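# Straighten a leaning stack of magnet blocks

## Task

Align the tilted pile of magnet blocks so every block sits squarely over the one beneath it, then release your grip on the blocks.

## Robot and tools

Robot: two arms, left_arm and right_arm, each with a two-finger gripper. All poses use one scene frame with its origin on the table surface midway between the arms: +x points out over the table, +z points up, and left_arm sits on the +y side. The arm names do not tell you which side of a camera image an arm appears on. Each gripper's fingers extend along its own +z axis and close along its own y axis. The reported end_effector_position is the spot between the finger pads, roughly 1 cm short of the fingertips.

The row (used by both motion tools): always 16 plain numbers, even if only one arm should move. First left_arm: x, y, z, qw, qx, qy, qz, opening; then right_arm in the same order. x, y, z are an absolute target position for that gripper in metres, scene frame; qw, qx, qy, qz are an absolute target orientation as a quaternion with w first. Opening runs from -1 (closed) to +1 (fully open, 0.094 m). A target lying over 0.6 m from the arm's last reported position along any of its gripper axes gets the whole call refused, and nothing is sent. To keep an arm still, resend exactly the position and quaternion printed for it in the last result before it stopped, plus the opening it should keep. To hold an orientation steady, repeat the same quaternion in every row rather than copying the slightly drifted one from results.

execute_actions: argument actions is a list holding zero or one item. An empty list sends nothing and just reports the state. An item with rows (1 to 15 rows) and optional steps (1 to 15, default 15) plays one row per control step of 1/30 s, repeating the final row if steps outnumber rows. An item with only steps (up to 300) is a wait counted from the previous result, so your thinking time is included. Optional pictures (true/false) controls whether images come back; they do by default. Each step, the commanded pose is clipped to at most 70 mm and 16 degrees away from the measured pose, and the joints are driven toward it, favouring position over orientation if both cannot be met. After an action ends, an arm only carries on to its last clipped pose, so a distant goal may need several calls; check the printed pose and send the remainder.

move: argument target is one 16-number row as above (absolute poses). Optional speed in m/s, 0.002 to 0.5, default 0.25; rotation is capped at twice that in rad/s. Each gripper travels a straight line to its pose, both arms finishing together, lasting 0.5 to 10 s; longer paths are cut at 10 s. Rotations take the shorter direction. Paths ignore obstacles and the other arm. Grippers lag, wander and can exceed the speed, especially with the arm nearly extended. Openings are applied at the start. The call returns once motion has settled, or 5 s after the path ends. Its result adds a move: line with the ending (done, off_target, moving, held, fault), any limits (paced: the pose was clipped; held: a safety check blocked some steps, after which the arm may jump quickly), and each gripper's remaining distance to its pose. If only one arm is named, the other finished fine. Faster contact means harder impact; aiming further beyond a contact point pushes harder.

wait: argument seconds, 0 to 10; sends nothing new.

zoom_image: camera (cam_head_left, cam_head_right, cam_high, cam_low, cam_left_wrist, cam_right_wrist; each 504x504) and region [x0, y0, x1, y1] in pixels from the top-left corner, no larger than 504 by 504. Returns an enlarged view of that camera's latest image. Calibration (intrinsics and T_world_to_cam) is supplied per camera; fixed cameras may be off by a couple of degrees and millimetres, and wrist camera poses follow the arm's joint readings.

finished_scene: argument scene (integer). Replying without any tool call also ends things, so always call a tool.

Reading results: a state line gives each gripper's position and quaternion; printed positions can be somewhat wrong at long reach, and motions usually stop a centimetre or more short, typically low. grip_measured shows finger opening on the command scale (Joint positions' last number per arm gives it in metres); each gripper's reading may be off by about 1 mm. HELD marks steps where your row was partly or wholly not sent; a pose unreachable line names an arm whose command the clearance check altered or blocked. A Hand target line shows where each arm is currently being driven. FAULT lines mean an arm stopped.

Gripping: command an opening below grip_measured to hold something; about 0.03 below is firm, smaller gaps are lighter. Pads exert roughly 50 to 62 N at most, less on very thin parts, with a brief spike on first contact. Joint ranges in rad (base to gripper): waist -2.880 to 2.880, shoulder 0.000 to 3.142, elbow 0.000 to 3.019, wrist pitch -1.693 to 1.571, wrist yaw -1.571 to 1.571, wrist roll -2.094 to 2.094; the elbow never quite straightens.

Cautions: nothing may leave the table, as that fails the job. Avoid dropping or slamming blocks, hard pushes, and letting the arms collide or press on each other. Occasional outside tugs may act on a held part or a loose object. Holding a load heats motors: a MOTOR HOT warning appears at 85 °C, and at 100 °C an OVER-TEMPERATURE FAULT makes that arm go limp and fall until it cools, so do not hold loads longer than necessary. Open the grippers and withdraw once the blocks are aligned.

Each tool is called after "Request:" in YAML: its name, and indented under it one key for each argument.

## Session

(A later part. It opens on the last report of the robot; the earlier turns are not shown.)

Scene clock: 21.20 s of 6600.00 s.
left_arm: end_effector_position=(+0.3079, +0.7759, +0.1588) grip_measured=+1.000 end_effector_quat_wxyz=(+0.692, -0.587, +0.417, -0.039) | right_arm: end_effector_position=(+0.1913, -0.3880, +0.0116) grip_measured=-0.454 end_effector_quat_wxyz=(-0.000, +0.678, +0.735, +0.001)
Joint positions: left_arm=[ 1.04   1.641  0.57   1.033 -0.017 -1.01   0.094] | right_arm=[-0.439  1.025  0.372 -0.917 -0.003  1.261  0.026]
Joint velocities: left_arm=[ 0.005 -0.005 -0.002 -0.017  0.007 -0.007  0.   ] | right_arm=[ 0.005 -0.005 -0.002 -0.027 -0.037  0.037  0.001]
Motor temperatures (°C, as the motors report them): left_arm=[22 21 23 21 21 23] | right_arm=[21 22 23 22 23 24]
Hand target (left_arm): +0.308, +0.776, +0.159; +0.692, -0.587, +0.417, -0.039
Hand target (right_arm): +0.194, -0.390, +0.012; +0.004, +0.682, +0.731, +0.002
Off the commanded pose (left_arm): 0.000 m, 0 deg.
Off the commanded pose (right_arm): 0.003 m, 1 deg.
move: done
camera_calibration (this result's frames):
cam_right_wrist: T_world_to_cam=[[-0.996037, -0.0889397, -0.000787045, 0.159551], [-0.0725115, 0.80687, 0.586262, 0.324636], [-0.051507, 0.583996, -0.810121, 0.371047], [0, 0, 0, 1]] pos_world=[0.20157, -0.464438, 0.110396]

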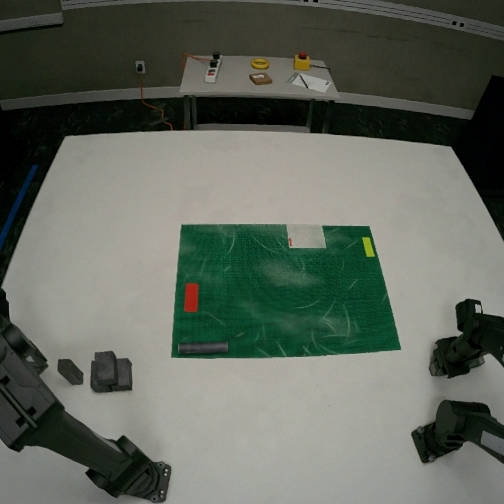

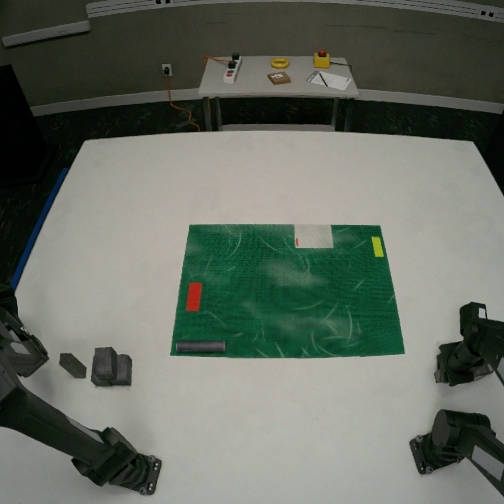

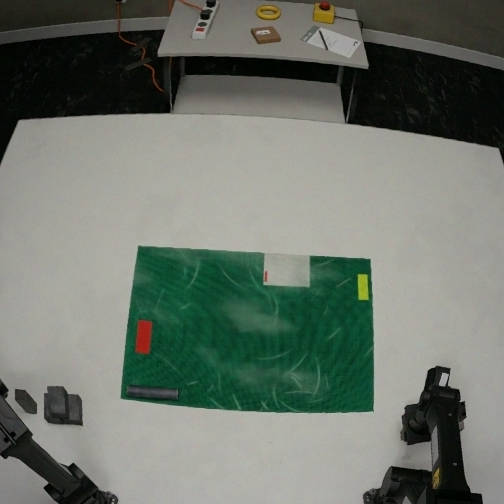

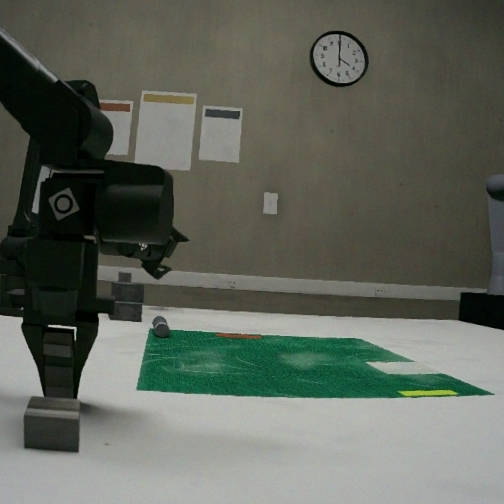

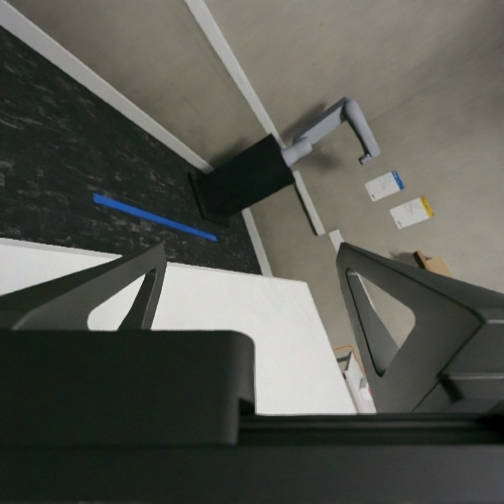

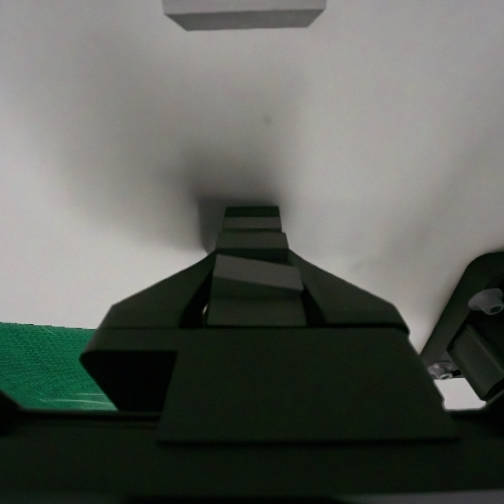

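Request:
move:
  target: [0.3079,0.7759,0.1588,0.692,-0.587,0.417,-0.039,1, 0.194,-0.39,0.012,0.004,0.682,0.731,0.002,-0.15]

Request:
move:
  target: [0.3079,0.7759,0.1588,0.692,-0.587,0.417,-0.039,1, 0.194,-0.39,0.044,0.004,0.682,0.731,0.002,-0.15]
  speed: 0.06

Request:
zoom_image:
  camera: "cam_low"
  region: [0, 270, 160, 430]

Scene clock: 22.70 s of 6600.00 s.
left_arm: end_effector_position=(+0.3079, +0.7759, +0.1588) grip_measured=+1.000 end_effector_quat_wxyz=(+0.692, -0.587, +0.417, -0.039) | right_arm: end_effector_position=(+0.1909, -0.3879, +0.0114) grip_measured=-0.152 end_effector_quat_wxyz=(-0.001, +0.678, +0.735, +0.001)
Joint positions: left_arm=[ 1.04   1.641  0.57   1.033 -0.017 -1.01   0.094] | right_arm=[-0.439  1.025  0.372 -0.917 -0.003  1.261  0.04 ]
Joint velocities: left_arm=[-0.005 -0.005 -0.002  0.012  0.022 -0.037  0.   ] | right_arm=[-0.015 -0.005 -0.002  0.012 -0.007  0.022 -0.   ]
Motor temperatures (°C, as the motors report them): left_arm=[22 21 23 21 21 23] | right_arm=[21 22 23 22 23 24]
Hand target (left_arm): +0.308, +0.776, +0.159; +0.692, -0.587, +0.417, -0.039
Hand target (right_arm): +0.194, -0.390, +0.012; +0.004, +0.682, +0.731, +0.002
Off the commanded pose (left_arm): 0.000 m, 0 deg.
Off the commanded pose (right_arm): 0.004 m, 1 deg.
move: done
camera_calibration (this result's frames):
cam_right_wrist: T_world_to_cam=[[-0.996037, -0.0889396, -0.0000625812, 0.159197], [-0.072076, 0.806768, 0.586456, 0.324554], [-0.0521087, 0.584137, -0.809981, 0.370961], [0, 0, 0, 1]] pos_world=[0.201289, -0.464372, 0.110144]

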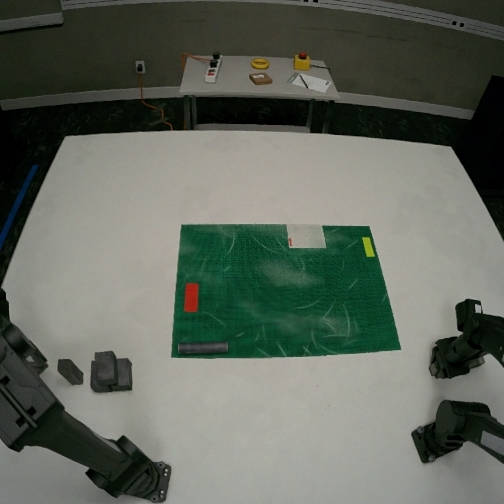

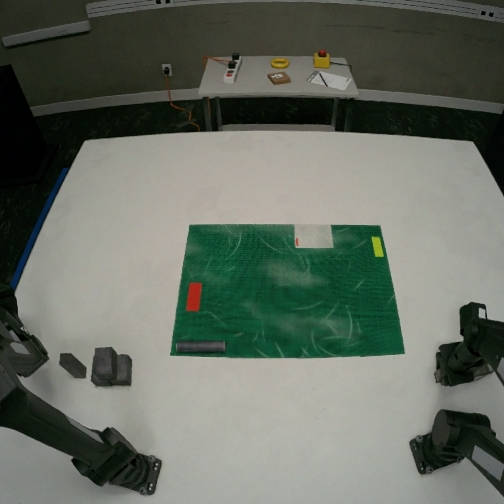

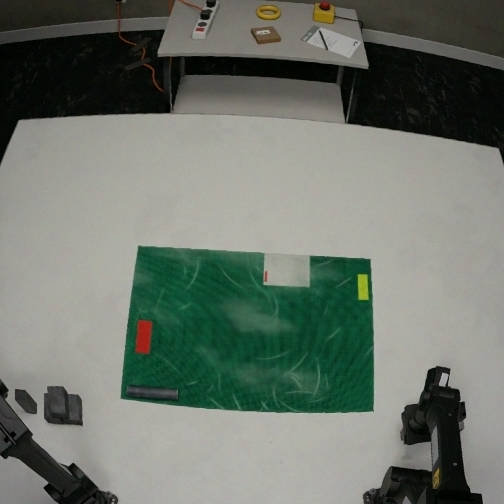

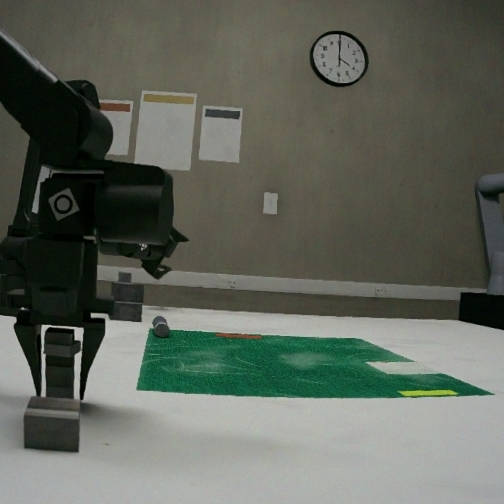

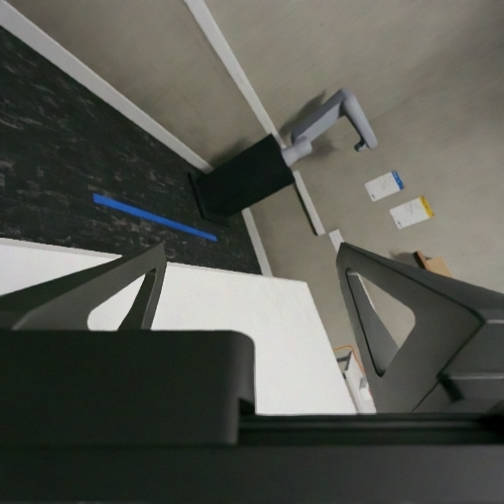

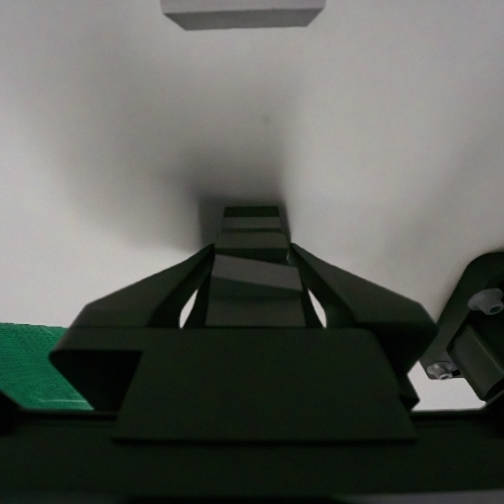

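Scene clock: 23.60 s of 6600.00 s.
left_arm: end_effector_position=(+0.3079, +0.7759, +0.1588) grip_measured=+1.000 end_effector_quat_wxyz=(+0.692, -0.587, +0.417, -0.039) | right_arm: end_effector_position=(+0.1749, -0.3842, +0.0260) grip_measured=-0.152 end_effector_quat_wxyz=(-0.017, +0.678, +0.735, -0.008)
Joint positions: left_arm=[ 1.04   1.641  0.57   1.033 -0.017 -1.01   0.094] | right_arm=[-0.439  0.955  0.381 -1.035 -0.003  1.261  0.04 ]
Joint velocities: left_arm=[ 0.005  0.005  0.007  0.007 -0.051 -0.037  0.   ] | right_arm=[0.005 0.015 0.017 0.002 0.007 0.007 0.   ]
Motor temperatures (°C, as the motors report them): left_arm=[22 21 23 21 21 23] | right_arm=[21 22 23 22 23 24]
Hand target (left_arm): +0.308, +0.776, +0.159; +0.692, -0.587, +0.417, -0.039
Hand target (right_arm): +0.194, -0.390, +0.043; +0.004, +0.682, +0.731, +0.002
Off the commanded pose (left_arm): 0.000 m, 0 deg.
Off the commanded pose (right_arm): 0.027 m, 3 deg.
move: off_target (right_arm)
camera_calibration (this result's frames):
cam_right_wrist: T_world_to_cam=[[-0.995393, -0.0890903, 0.0354279, 0.142468], [-0.0505606, 0.801732, 0.595542, 0.305838], [-0.0814607, 0.591007, -0.802543, 0.387387], [0, 0, 0, 1]] pos_world=[0.188831, -0.461456, 0.123708]

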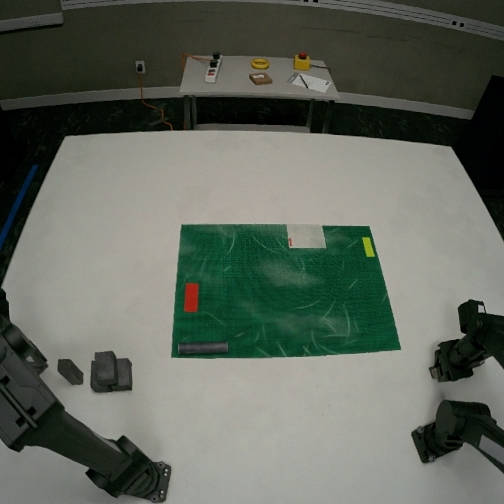

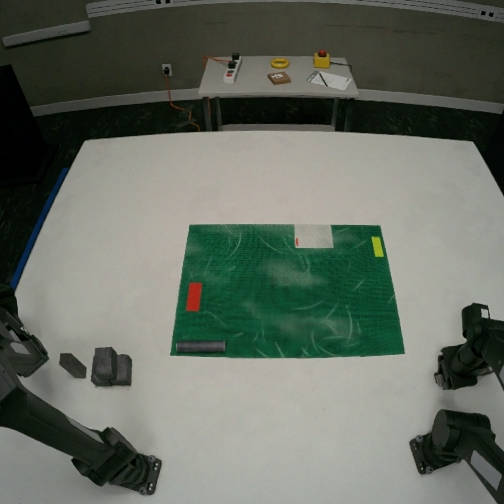

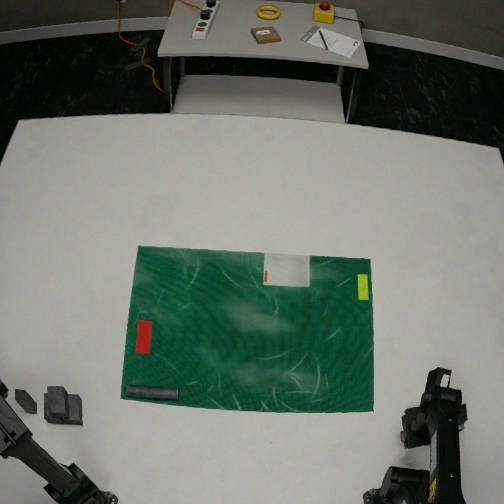

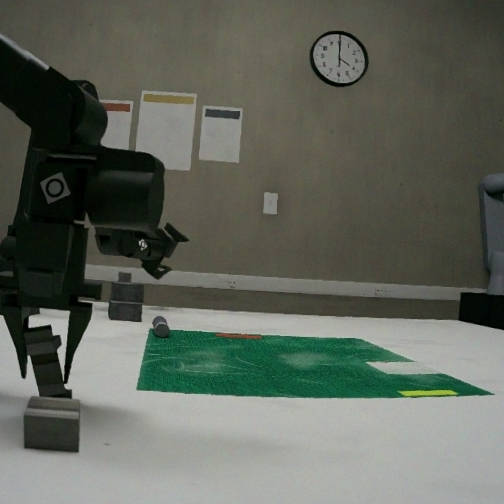

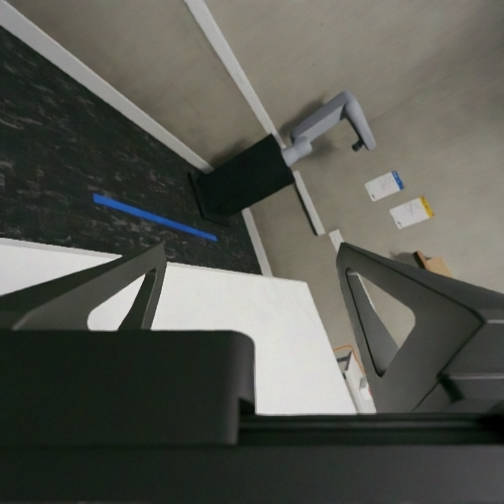

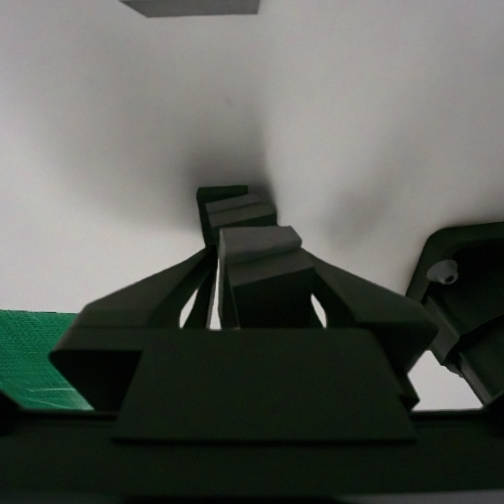

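Region (0, 270, 160, 430) of cam_low's 504x504 image, scaled by 3.150, with more detail than that image has.

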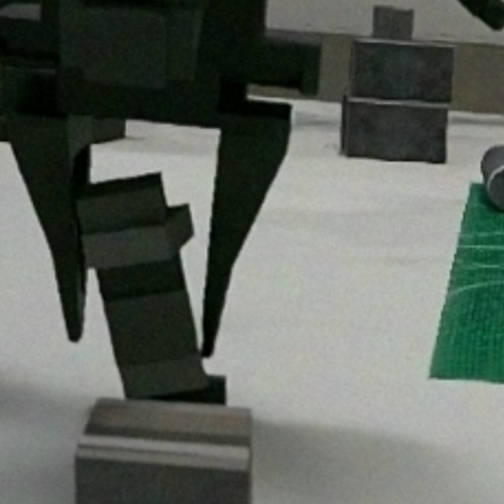

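Request:
move:
  target: [0.3079,0.7759,0.1588,0.692,-0.587,0.417,-0.039,1, 0.197,-0.39,0.016,0.004,0.682,0.731,0.002,-0.15]
  speed: 0.015

Request:
zoom_image:
  camera: "cam_low"
  region: [0, 270, 160, 430]

Scene clock: 26.13 s of 6600.00 s.
left_arm: end_effector_position=(+0.3079, +0.7759, +0.1588) grip_measured=+1.000 end_effector_quat_wxyz=(+0.692, -0.587, +0.417, -0.039) | right_arm: end_effector_position=(+0.1891, -0.3877, +0.0154) grip_measured=-0.152 end_effector_quat_wxyz=(-0.006, +0.678, +0.735, -0.003)
Joint positions: left_arm=[ 1.04   1.641  0.57   1.033 -0.017 -1.01   0.094] | right_arm=[-0.439  1.019  0.381 -0.947 -0.002  1.261  0.04 ]
Joint velocities: left_arm=[ 0.005 -0.005 -0.002 -0.027 -0.037 -0.037  0.   ] | right_arm=[-0.015 -0.005 -0.002 -0.012 -0.022  0.007  0.   ]
Motor temperatures (°C, as the motors report them): left_arm=[22 21 23 21 21 23] | right_arm=[21 22 24 22 23 24]
Hand target (left_arm): +0.308, +0.776, +0.159; +0.692, -0.587, +0.417, -0.039
Hand target (right_arm): +0.197, -0.390, +0.016; +0.004, +0.682, +0.731, +0.002
Off the commanded pose (left_arm): 0.000 m, 0 deg.
Off the commanded pose (right_arm): 0.008 m, 1 deg.
move: done
camera_calibration (this result's frames):
cam_right_wrist: T_world_to_cam=[[-0.995946, -0.0889608, 0.0133362, 0.157115], [-0.0640699, 0.805582, 0.589009, 0.319832], [-0.0631422, 0.585767, -0.808016, 0.376702], [0, 0, 0, 1]] pos_world=[0.200756, -0.464333, 0.113902]

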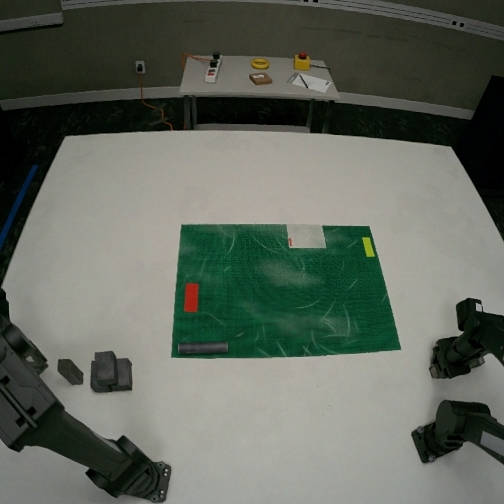

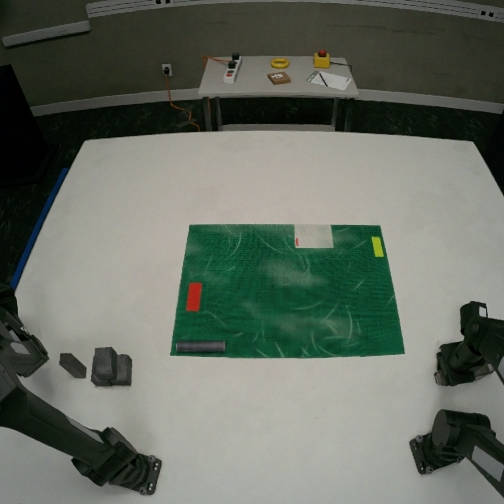

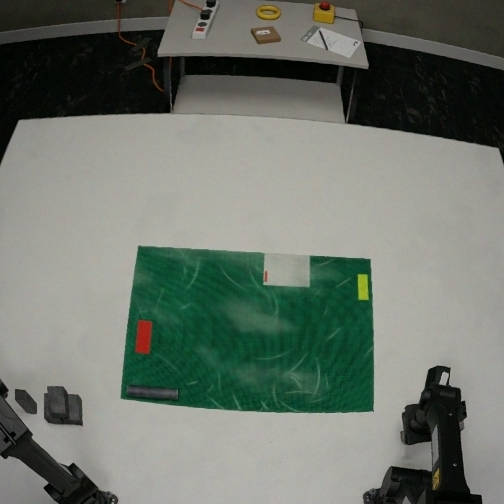

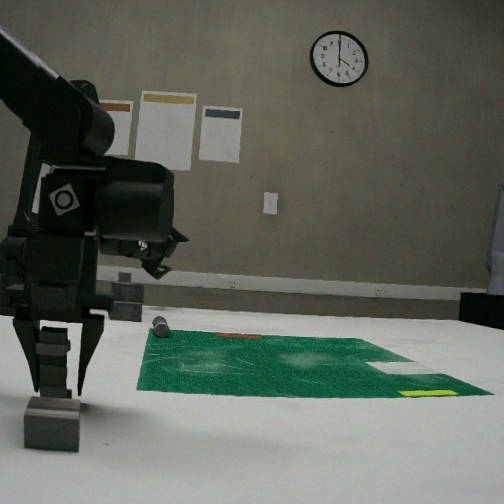

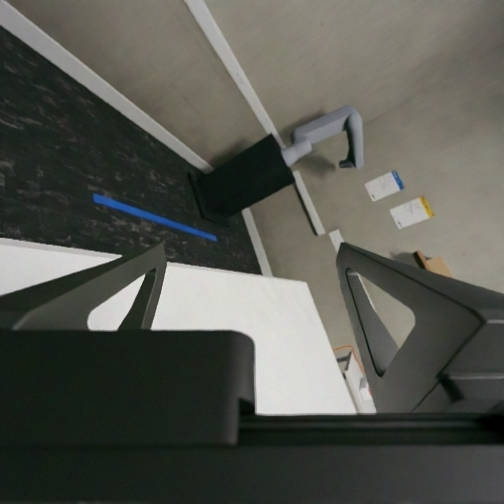

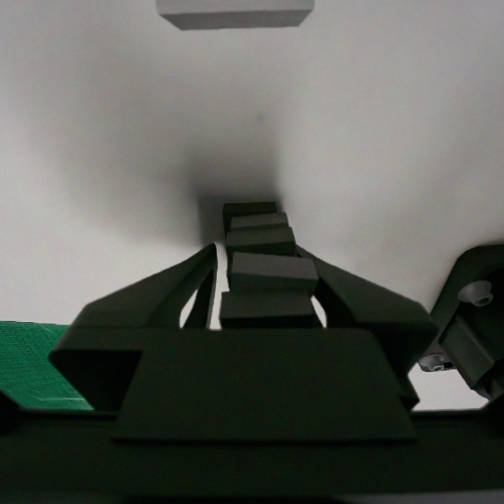

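Region (0, 270, 160, 430) of cam_low's 504x504 image, scaled by 3.150, with more detail than that image has.

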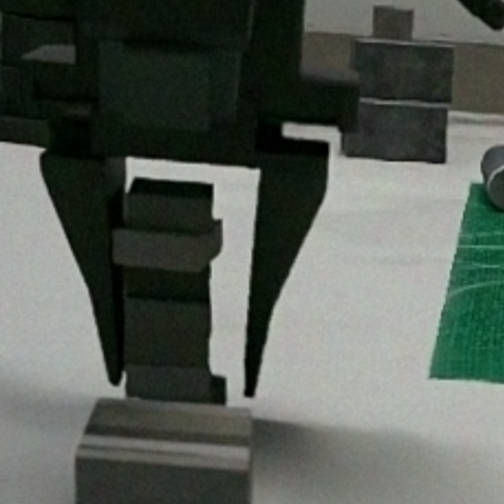

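Request:
move:
  target: [0.3079,0.7759,0.1588,0.692,-0.587,0.417,-0.039,1, 0.193,-0.39,0.012,0.006,0.682,0.731,0.004,-0.2]
  speed: 0.02

Request:
move:
  target: [0.3079,0.7759,0.1588,0.692,-0.587,0.417,-0.039,1, 0.193,-0.39,0.012,0.006,0.682,0.731,0.004,-0.49]
  speed: 0.02

Request:
move:
  target: [0.3079,0.7759,0.1588,0.692,-0.587,0.417,-0.039,1, 0.193,-0.39,0.012,0.006,0.682,0.731,0.004,0.9]
  speed: 0.02

Request:
move:
  target: [0.3079,0.7759,0.1588,0.692,-0.587,0.417,-0.039,1, 0.212,-0.395,0.085,0.006,0.682,0.731,0.004,0.9]
  speed: 0.08

Scene clock: 28.23 s of 6600.00 s.
left_arm: end_effector_position=(+0.3079, +0.7759, +0.1588) grip_measured=+1.000 end_effector_quat_wxyz=(+0.692, -0.587, +0.417, -0.039) | right_arm: end_effector_position=(+0.1881, -0.3874, +0.0110) grip_measured=-0.198 end_effector_quat_wxyz=(-0.002, +0.678, +0.735, -0.000)
Joint positions: left_arm=[ 1.04   1.641  0.57   1.033 -0.017 -1.01   0.094] | right_arm=[-0.439  1.019  0.367 -0.923 -0.002  1.261  0.038]
Joint velocities: left_arm=[-0.005 -0.005  0.002 -0.007 -0.022  0.051  0.   ] | right_arm=[ 0.005  0.005 -0.002 -0.007 -0.022 -0.037  0.   ]
Motor temperatures (°C, as the motors report them): left_arm=[22 21 23 21 21 23] | right_arm=[21 22 24 22 23 24]
Hand target (left_arm): +0.308, +0.776, +0.159; +0.692, -0.587, +0.417, -0.039
Hand target (right_arm): +0.193, -0.390, +0.012; +0.006, +0.682, +0.731, +0.004
Off the commanded pose (left_arm): 0.000 m, 0 deg.
Off the commanded pose (right_arm): 0.006 m, 1 deg.
move: done
camera_calibration (this result's frames):
cam_right_wrist: T_world_to_cam=[[-0.996028, -0.0889417, 0.00428085, 0.156363], [-0.0695284, 0.80686, 0.586637, 0.323758], [-0.0556305, 0.584009, -0.809839, 0.370842], [0, 0, 0, 1]] pos_world=[0.198882, -0.463895, 0.109725]

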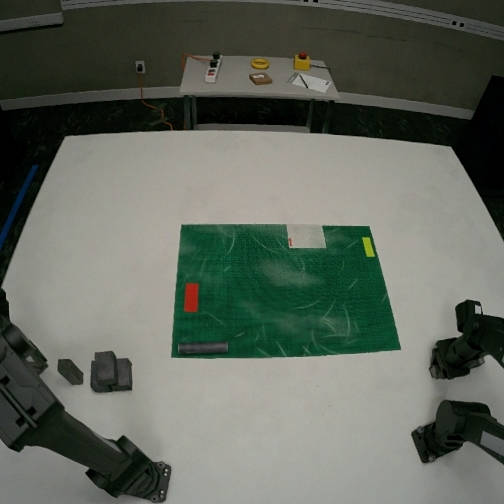

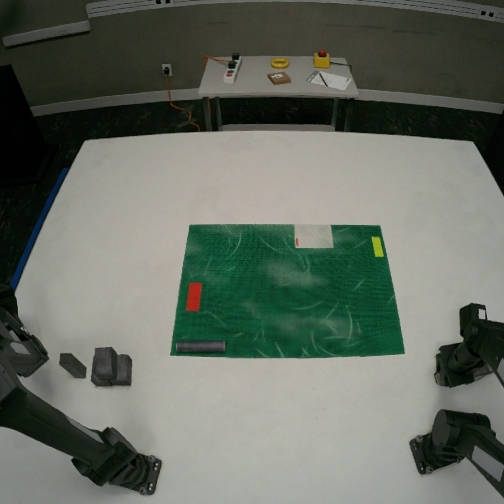

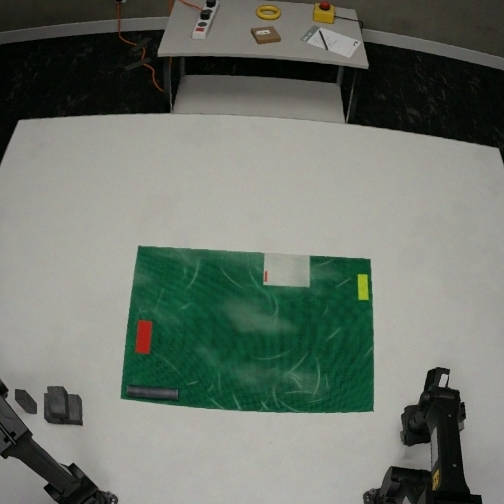

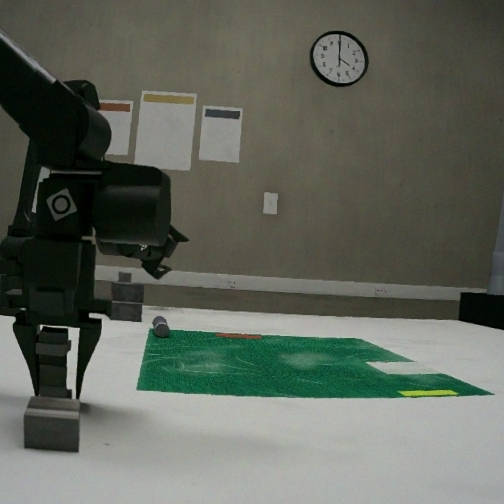

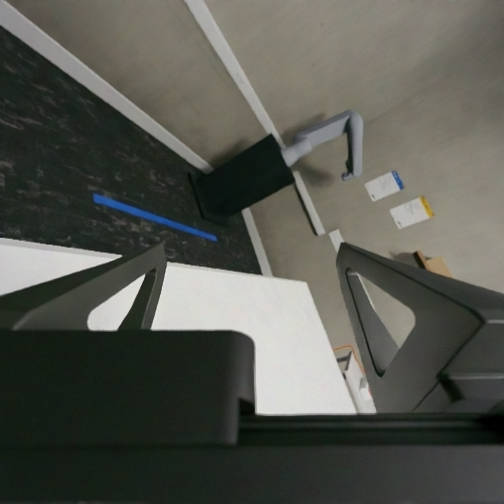

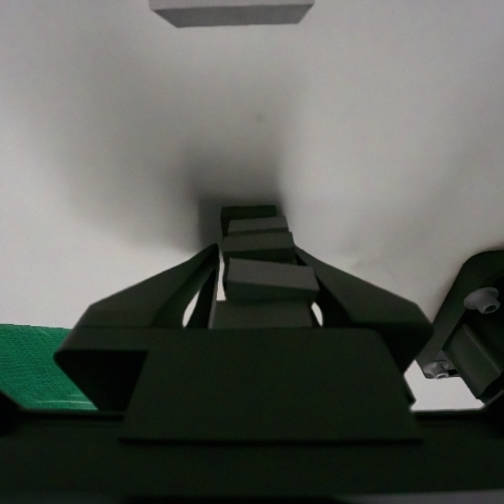

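Scene clock: 29.00 s of 6600.00 s.
left_arm: end_effector_position=(+0.3079, +0.7759, +0.1588) grip_measured=+1.000 end_effector_quat_wxyz=(+0.692, -0.587, +0.417, -0.039) | right_arm: end_effector_position=(+0.1880, -0.3873, +0.0107) grip_measured=-0.452 end_effector_quat_wxyz=(-0.002, +0.678, +0.735, +0.000)
Joint positions: left_arm=[ 1.04   1.641  0.57   1.033 -0.017 -1.01   0.094] | right_arm=[-0.439  1.019  0.366 -0.921 -0.002  1.261  0.026]
Joint velocities: left_arm=[ 0.005 -0.015 -0.007  0.002 -0.095  0.066  0.   ] | right_arm=[ 0.005 -0.005  0.002 -0.002 -0.022 -0.022 -0.001]
Motor temperatures (°C, as the motors report them): left_arm=[22 21 23 21 21 23] | right_arm=[21 22 24 22 23 24]
Hand target (left_arm): +0.308, +0.776, +0.159; +0.692, -0.587, +0.417, -0.039
Hand target (right_arm): +0.193, -0.390, +0.012; +0.006, +0.682, +0.731, +0.004
Off the commanded pose (left_arm): 0.000 m, 0 deg.
Off the commanded pose (right_arm): 0.006 m, 1 deg.
move: done
camera_calibration (this result's frames):
cam_right_wrist: T_world_to_cam=[[-0.99603, -0.0889413, 0.00367936, 0.15625], [-0.069846, 0.806475, 0.587128, 0.323723], [-0.0551872, 0.58454, -0.809486, 0.370574], [0, 0, 0, 1]] pos_world=[0.198691, -0.463793, 0.109333]

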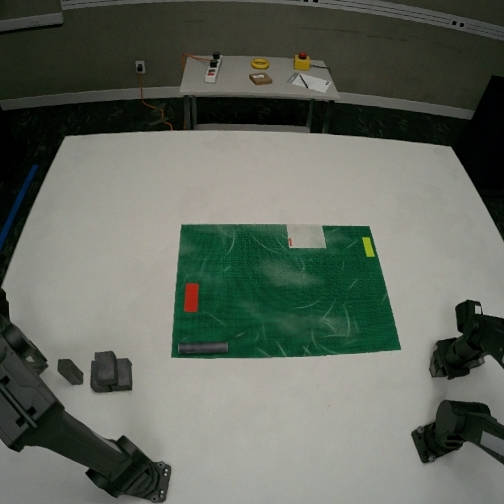

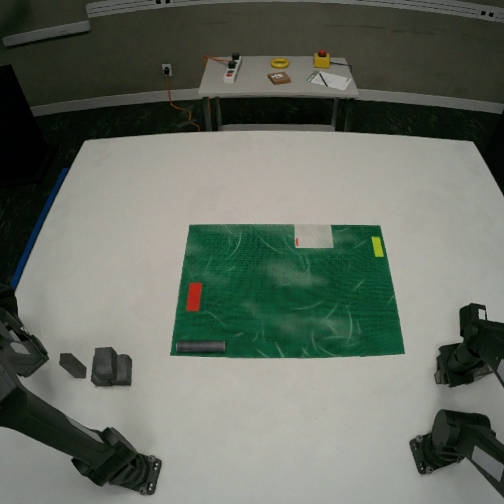

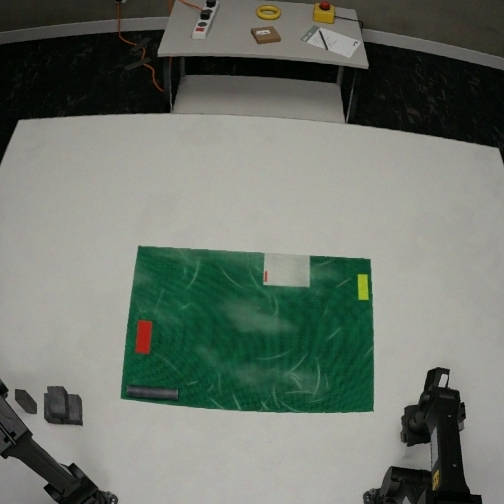

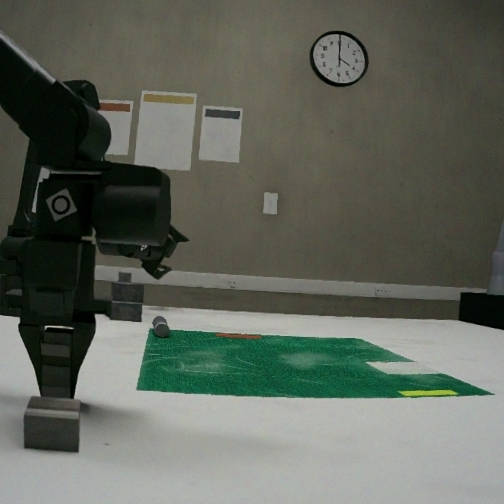

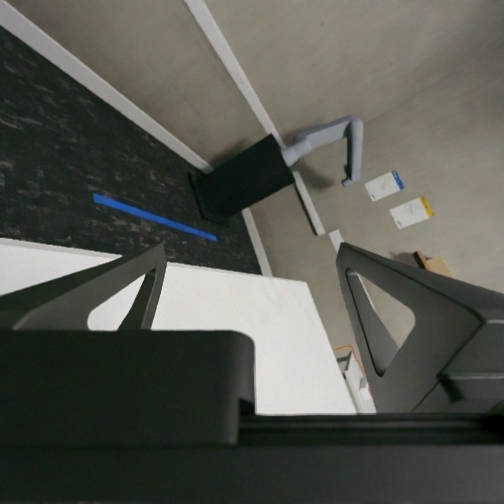

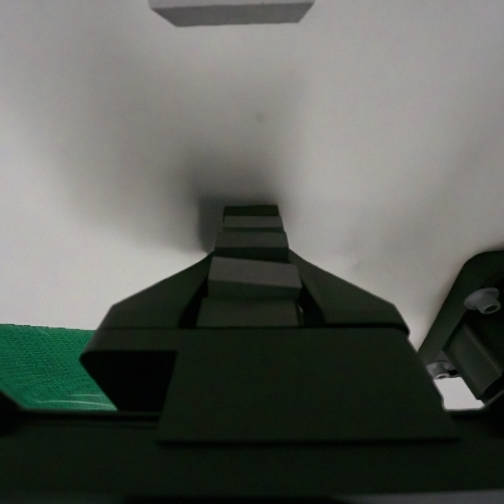

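Scene clock: 29.77 s of 6600.00 s.
left_arm: end_effector_position=(+0.3079, +0.7759, +0.1588) grip_measured=+1.000 end_effector_quat_wxyz=(+0.692, -0.587, +0.417, -0.039) | right_arm: end_effector_position=(+0.1887, -0.3875, +0.0104) grip_measured=+0.898 end_effector_quat_wxyz=(-0.001, +0.678, +0.735, +0.001)
Joint positions: left_arm=[ 1.04   1.641  0.57   1.033 -0.017 -1.01   0.094] | right_arm=[-0.439  1.019  0.365 -0.917 -0.002  1.261  0.089]
Joint velocities: left_arm=[-0.005 -0.005 -0.007 -0.002 -0.022  0.081  0.   ] | right_arm=[ 0.005 -0.024  0.007  0.017  0.007 -0.037  0.001]
Motor temperatures (°C, as the motors report them): left_arm=[22 21 23 21 21 23] | right_arm=[21 22 24 22 23 24]
Hand target (left_arm): +0.308, +0.776, +0.159; +0.692, -0.587, +0.417, -0.039
Hand target (right_arm): +0.193, -0.390, +0.012; +0.006, +0.682, +0.731, +0.004
Off the commanded pose (left_arm): 0.000 m, 0 deg.
Off the commanded pose (right_arm): 0.005 m, 1 deg.
move: done
camera_calibration (this result's frames):
cam_right_wrist: T_world_to_cam=[[-0.996037, -0.0889396, 0.0000570503, 0.157013], [-0.072025, 0.806985, 0.586163, 0.324671], [-0.0521792, 0.583836, -0.810193, 0.369694], [0, 0, 0, 1]] pos_world=[0.199065, -0.46388, 0.109204]

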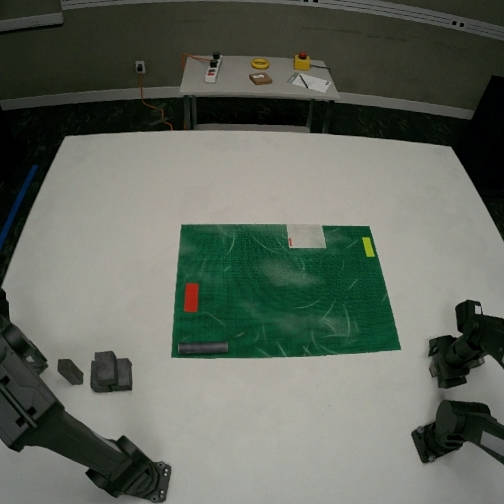

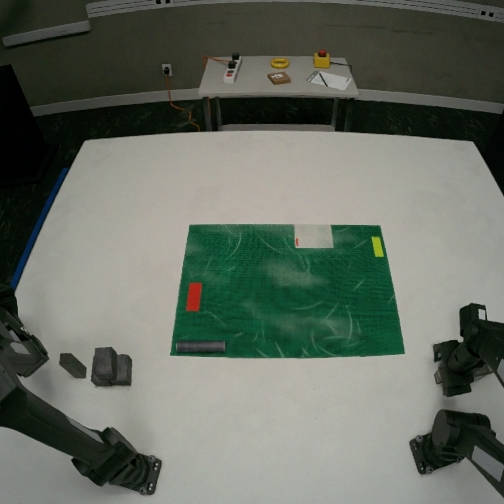

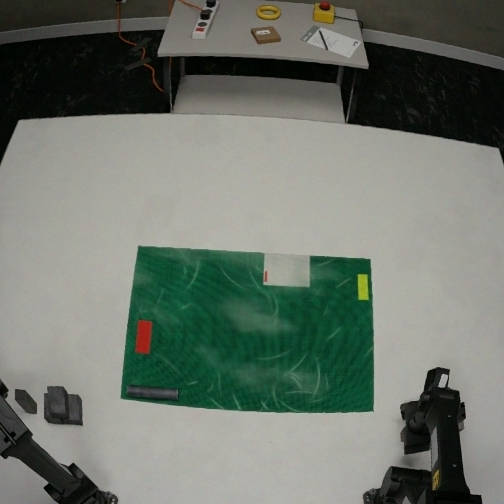

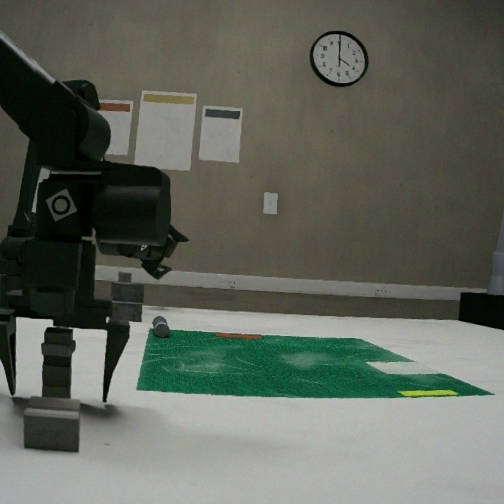

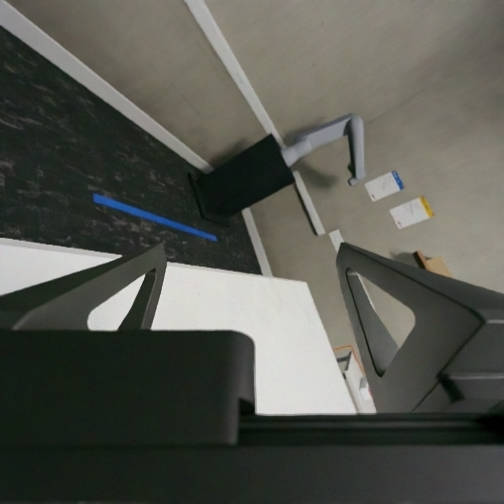

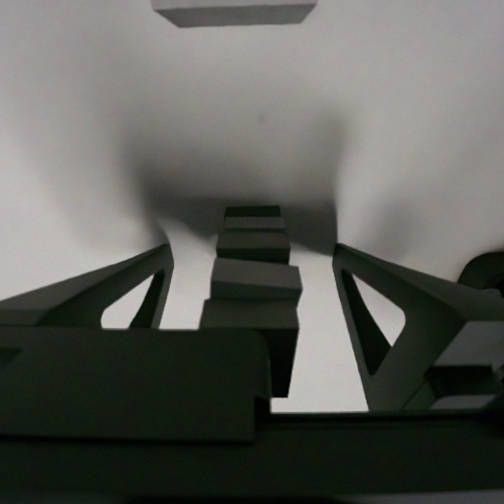

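Scene clock: 31.10 s of 6600.00 s.
left_arm: end_effector_position=(+0.3079, +0.7759, +0.1588) grip_measured=+1.000 end_effector_quat_wxyz=(+0.692, -0.587, +0.417, -0.039) | right_arm: end_effector_position=(+0.1936, -0.3886, +0.0644) grip_measured=+0.898 end_effector_quat_wxyz=(-0.017, +0.678, +0.735, -0.009)
Joint positions: left_arm=[ 1.04   1.641  0.57   1.033 -0.017 -1.01   0.094] | right_arm=[-0.439  0.947  0.493 -1.156 -0.002  1.261  0.089]
Joint velocities: left_arm=[-0.005 -0.024  0.002 -0.022  0.022 -0.022  0.   ] | right_arm=[-0.015  0.015 -0.012  0.002 -0.037  0.037  0.001]
Motor temperatures (°C, as the motors report them): left_arm=[22 21 23 21 21 23] | right_arm=[21 22 24 22 23 24]
Hand target (left_arm): +0.308, +0.776, +0.159; +0.692, -0.587, +0.417, -0.039
Hand target (right_arm): +0.212, -0.395, +0.084; +0.006, +0.682, +0.731, +0.004
Off the commanded pose (left_arm): 0.000 m, 0 deg.
Off the commanded pose (right_arm): 0.028 m, 3 deg.
move: off_target (right_arm)
camera_calibration (this result's frames):
cam_right_wrist: T_world_to_cam=[[-0.995335, -0.089104, 0.0369953, 0.159216], [-0.0496357, 0.801745, 0.595602, 0.287303], [-0.0827313, 0.590987, -0.802427, 0.422587], [0, 0, 0, 1]] pos_world=[0.207695, -0.4659, 0.162087]

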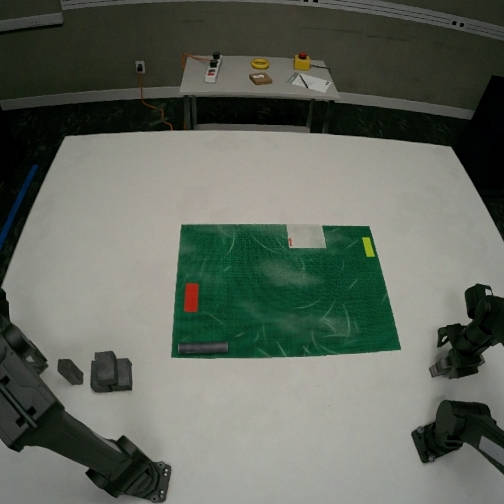

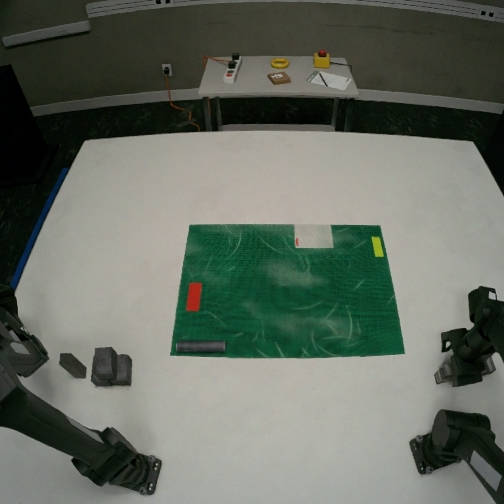

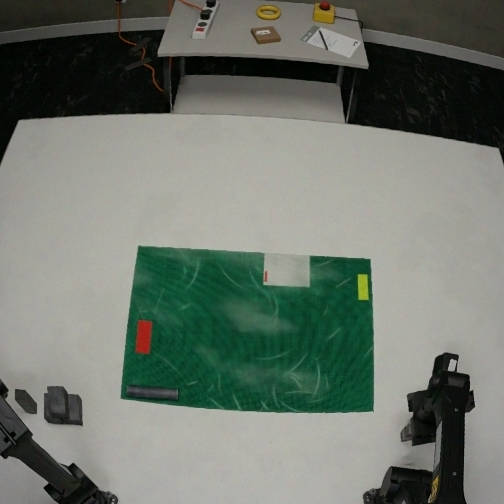

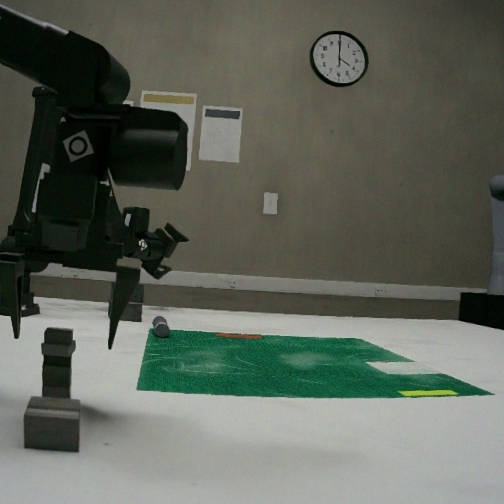

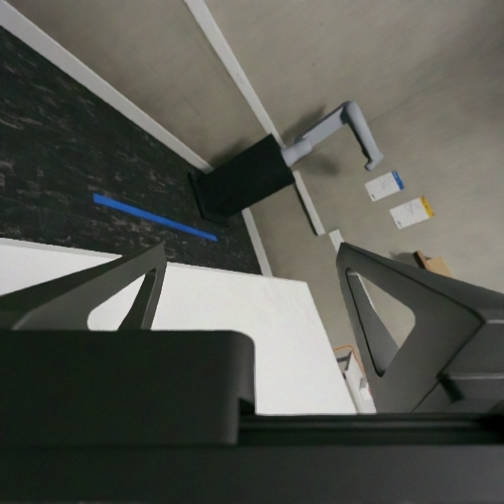

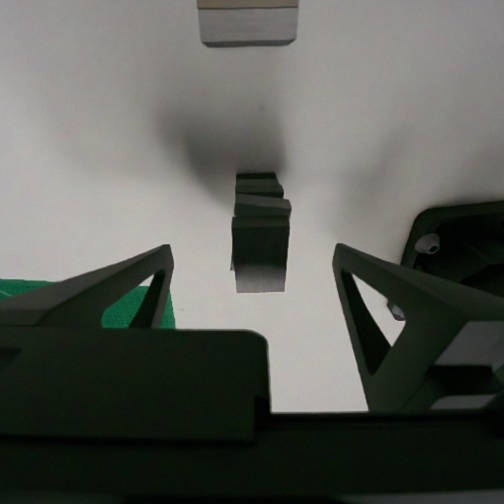

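Now descend to z≈0.044, aiming for actual x=0.188.

Request:
move:
  target: [0.3079,0.7759,0.1588,0.692,-0.587,0.417,-0.039,1, 0.192,-0.39,0.044,0.006,0.682,0.731,0.004,0.1]
  speed: 0.05

Scene clock: 32.53 s of 6600.00 s.
left_arm: end_effector_position=(+0.3079, +0.7759, +0.1588) grip_measured=+1.000 end_effector_quat_wxyz=(+0.692, -0.587, +0.417, -0.039) | right_arm: end_effector_position=(+0.1879, -0.3873, +0.0417) grip_measured=+0.102 end_effector_quat_wxyz=(-0.004, +0.678, +0.735, -0.001)
Joint positions: left_arm=[ 1.04   1.641  0.57   1.033 -0.017 -1.01   0.094] | right_arm=[-0.439  0.94   0.423 -1.061 -0.002  1.261  0.052]
Joint velocities: left_arm=[-0.005 -0.005  0.007 -0.012 -0.051  0.007  0.   ] | right_arm=[-0.005 -0.015 -0.007  0.017 -0.007  0.022  0.   ]
Motor temperatures (°C, as the motors report them): left_arm=[22 21 23 21 21 23] | right_arm=[21 22 24 22 23 24]
Hand target (left_arm): +0.308, +0.776, +0.159; +0.692, -0.587, +0.417, -0.039
Hand target (right_arm): +0.192, -0.390, +0.044; +0.006, +0.682, +0.731, +0.004
Off the commanded pose (left_arm): 0.000 m, 0 deg.
Off the commanded pose (right_arm): 0.005 m, 1 deg.
move: done
camera_calibration (this result's frames):
cam_right_wrist: T_world_to_cam=[[-0.996012, -0.0889454, 0.00693939, 0.155977], [-0.0678818, 0.806016, 0.587989, 0.304931], [-0.0578922, 0.585173, -0.808839, 0.396395], [0, 0, 0, 1]] pos_world=[0.199003, -0.463866, 0.140241]

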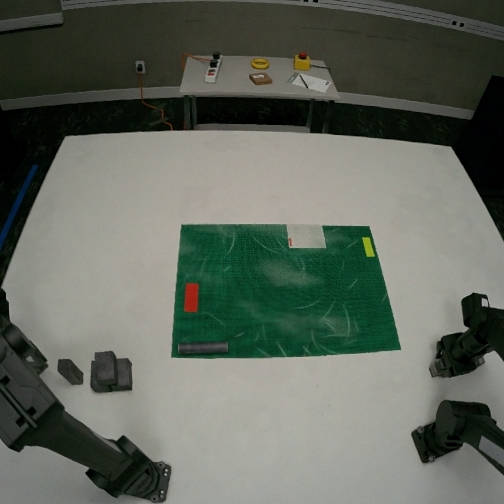

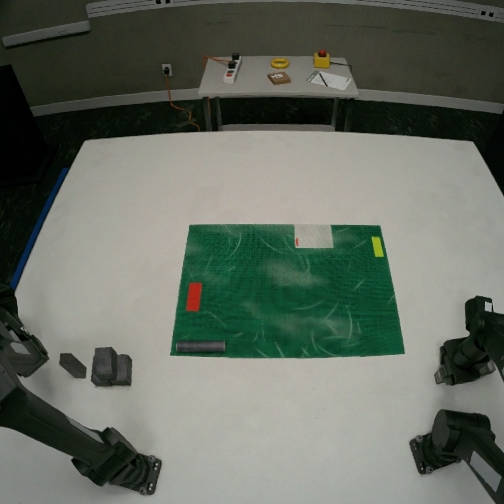

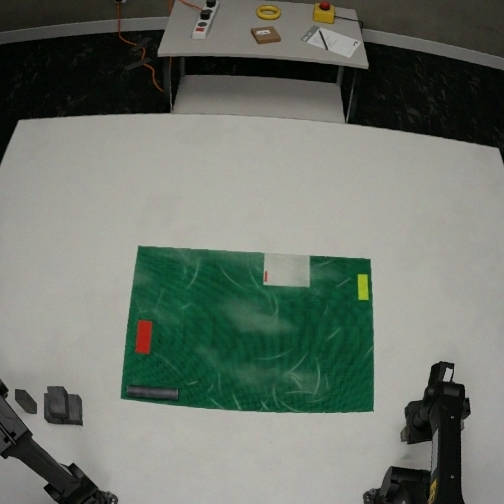

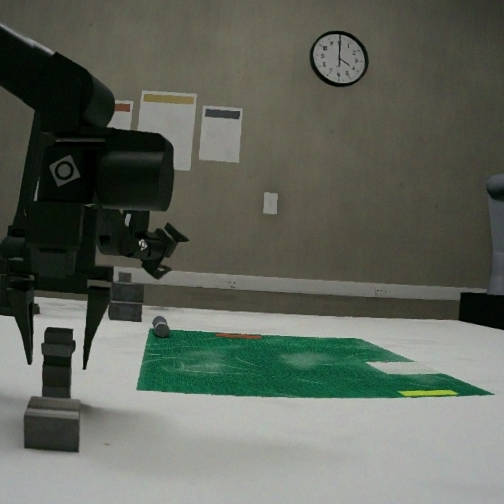

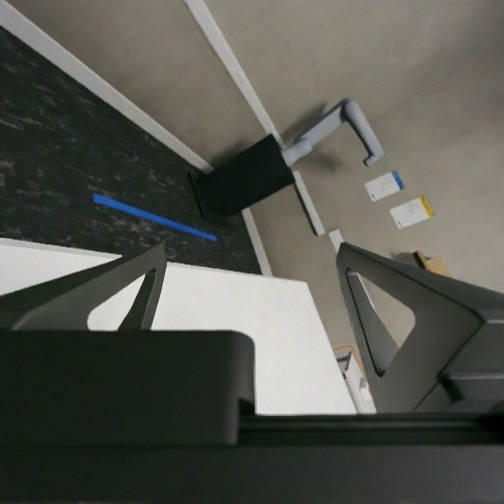

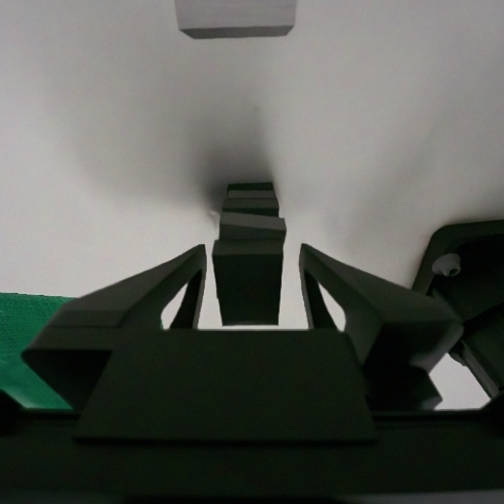

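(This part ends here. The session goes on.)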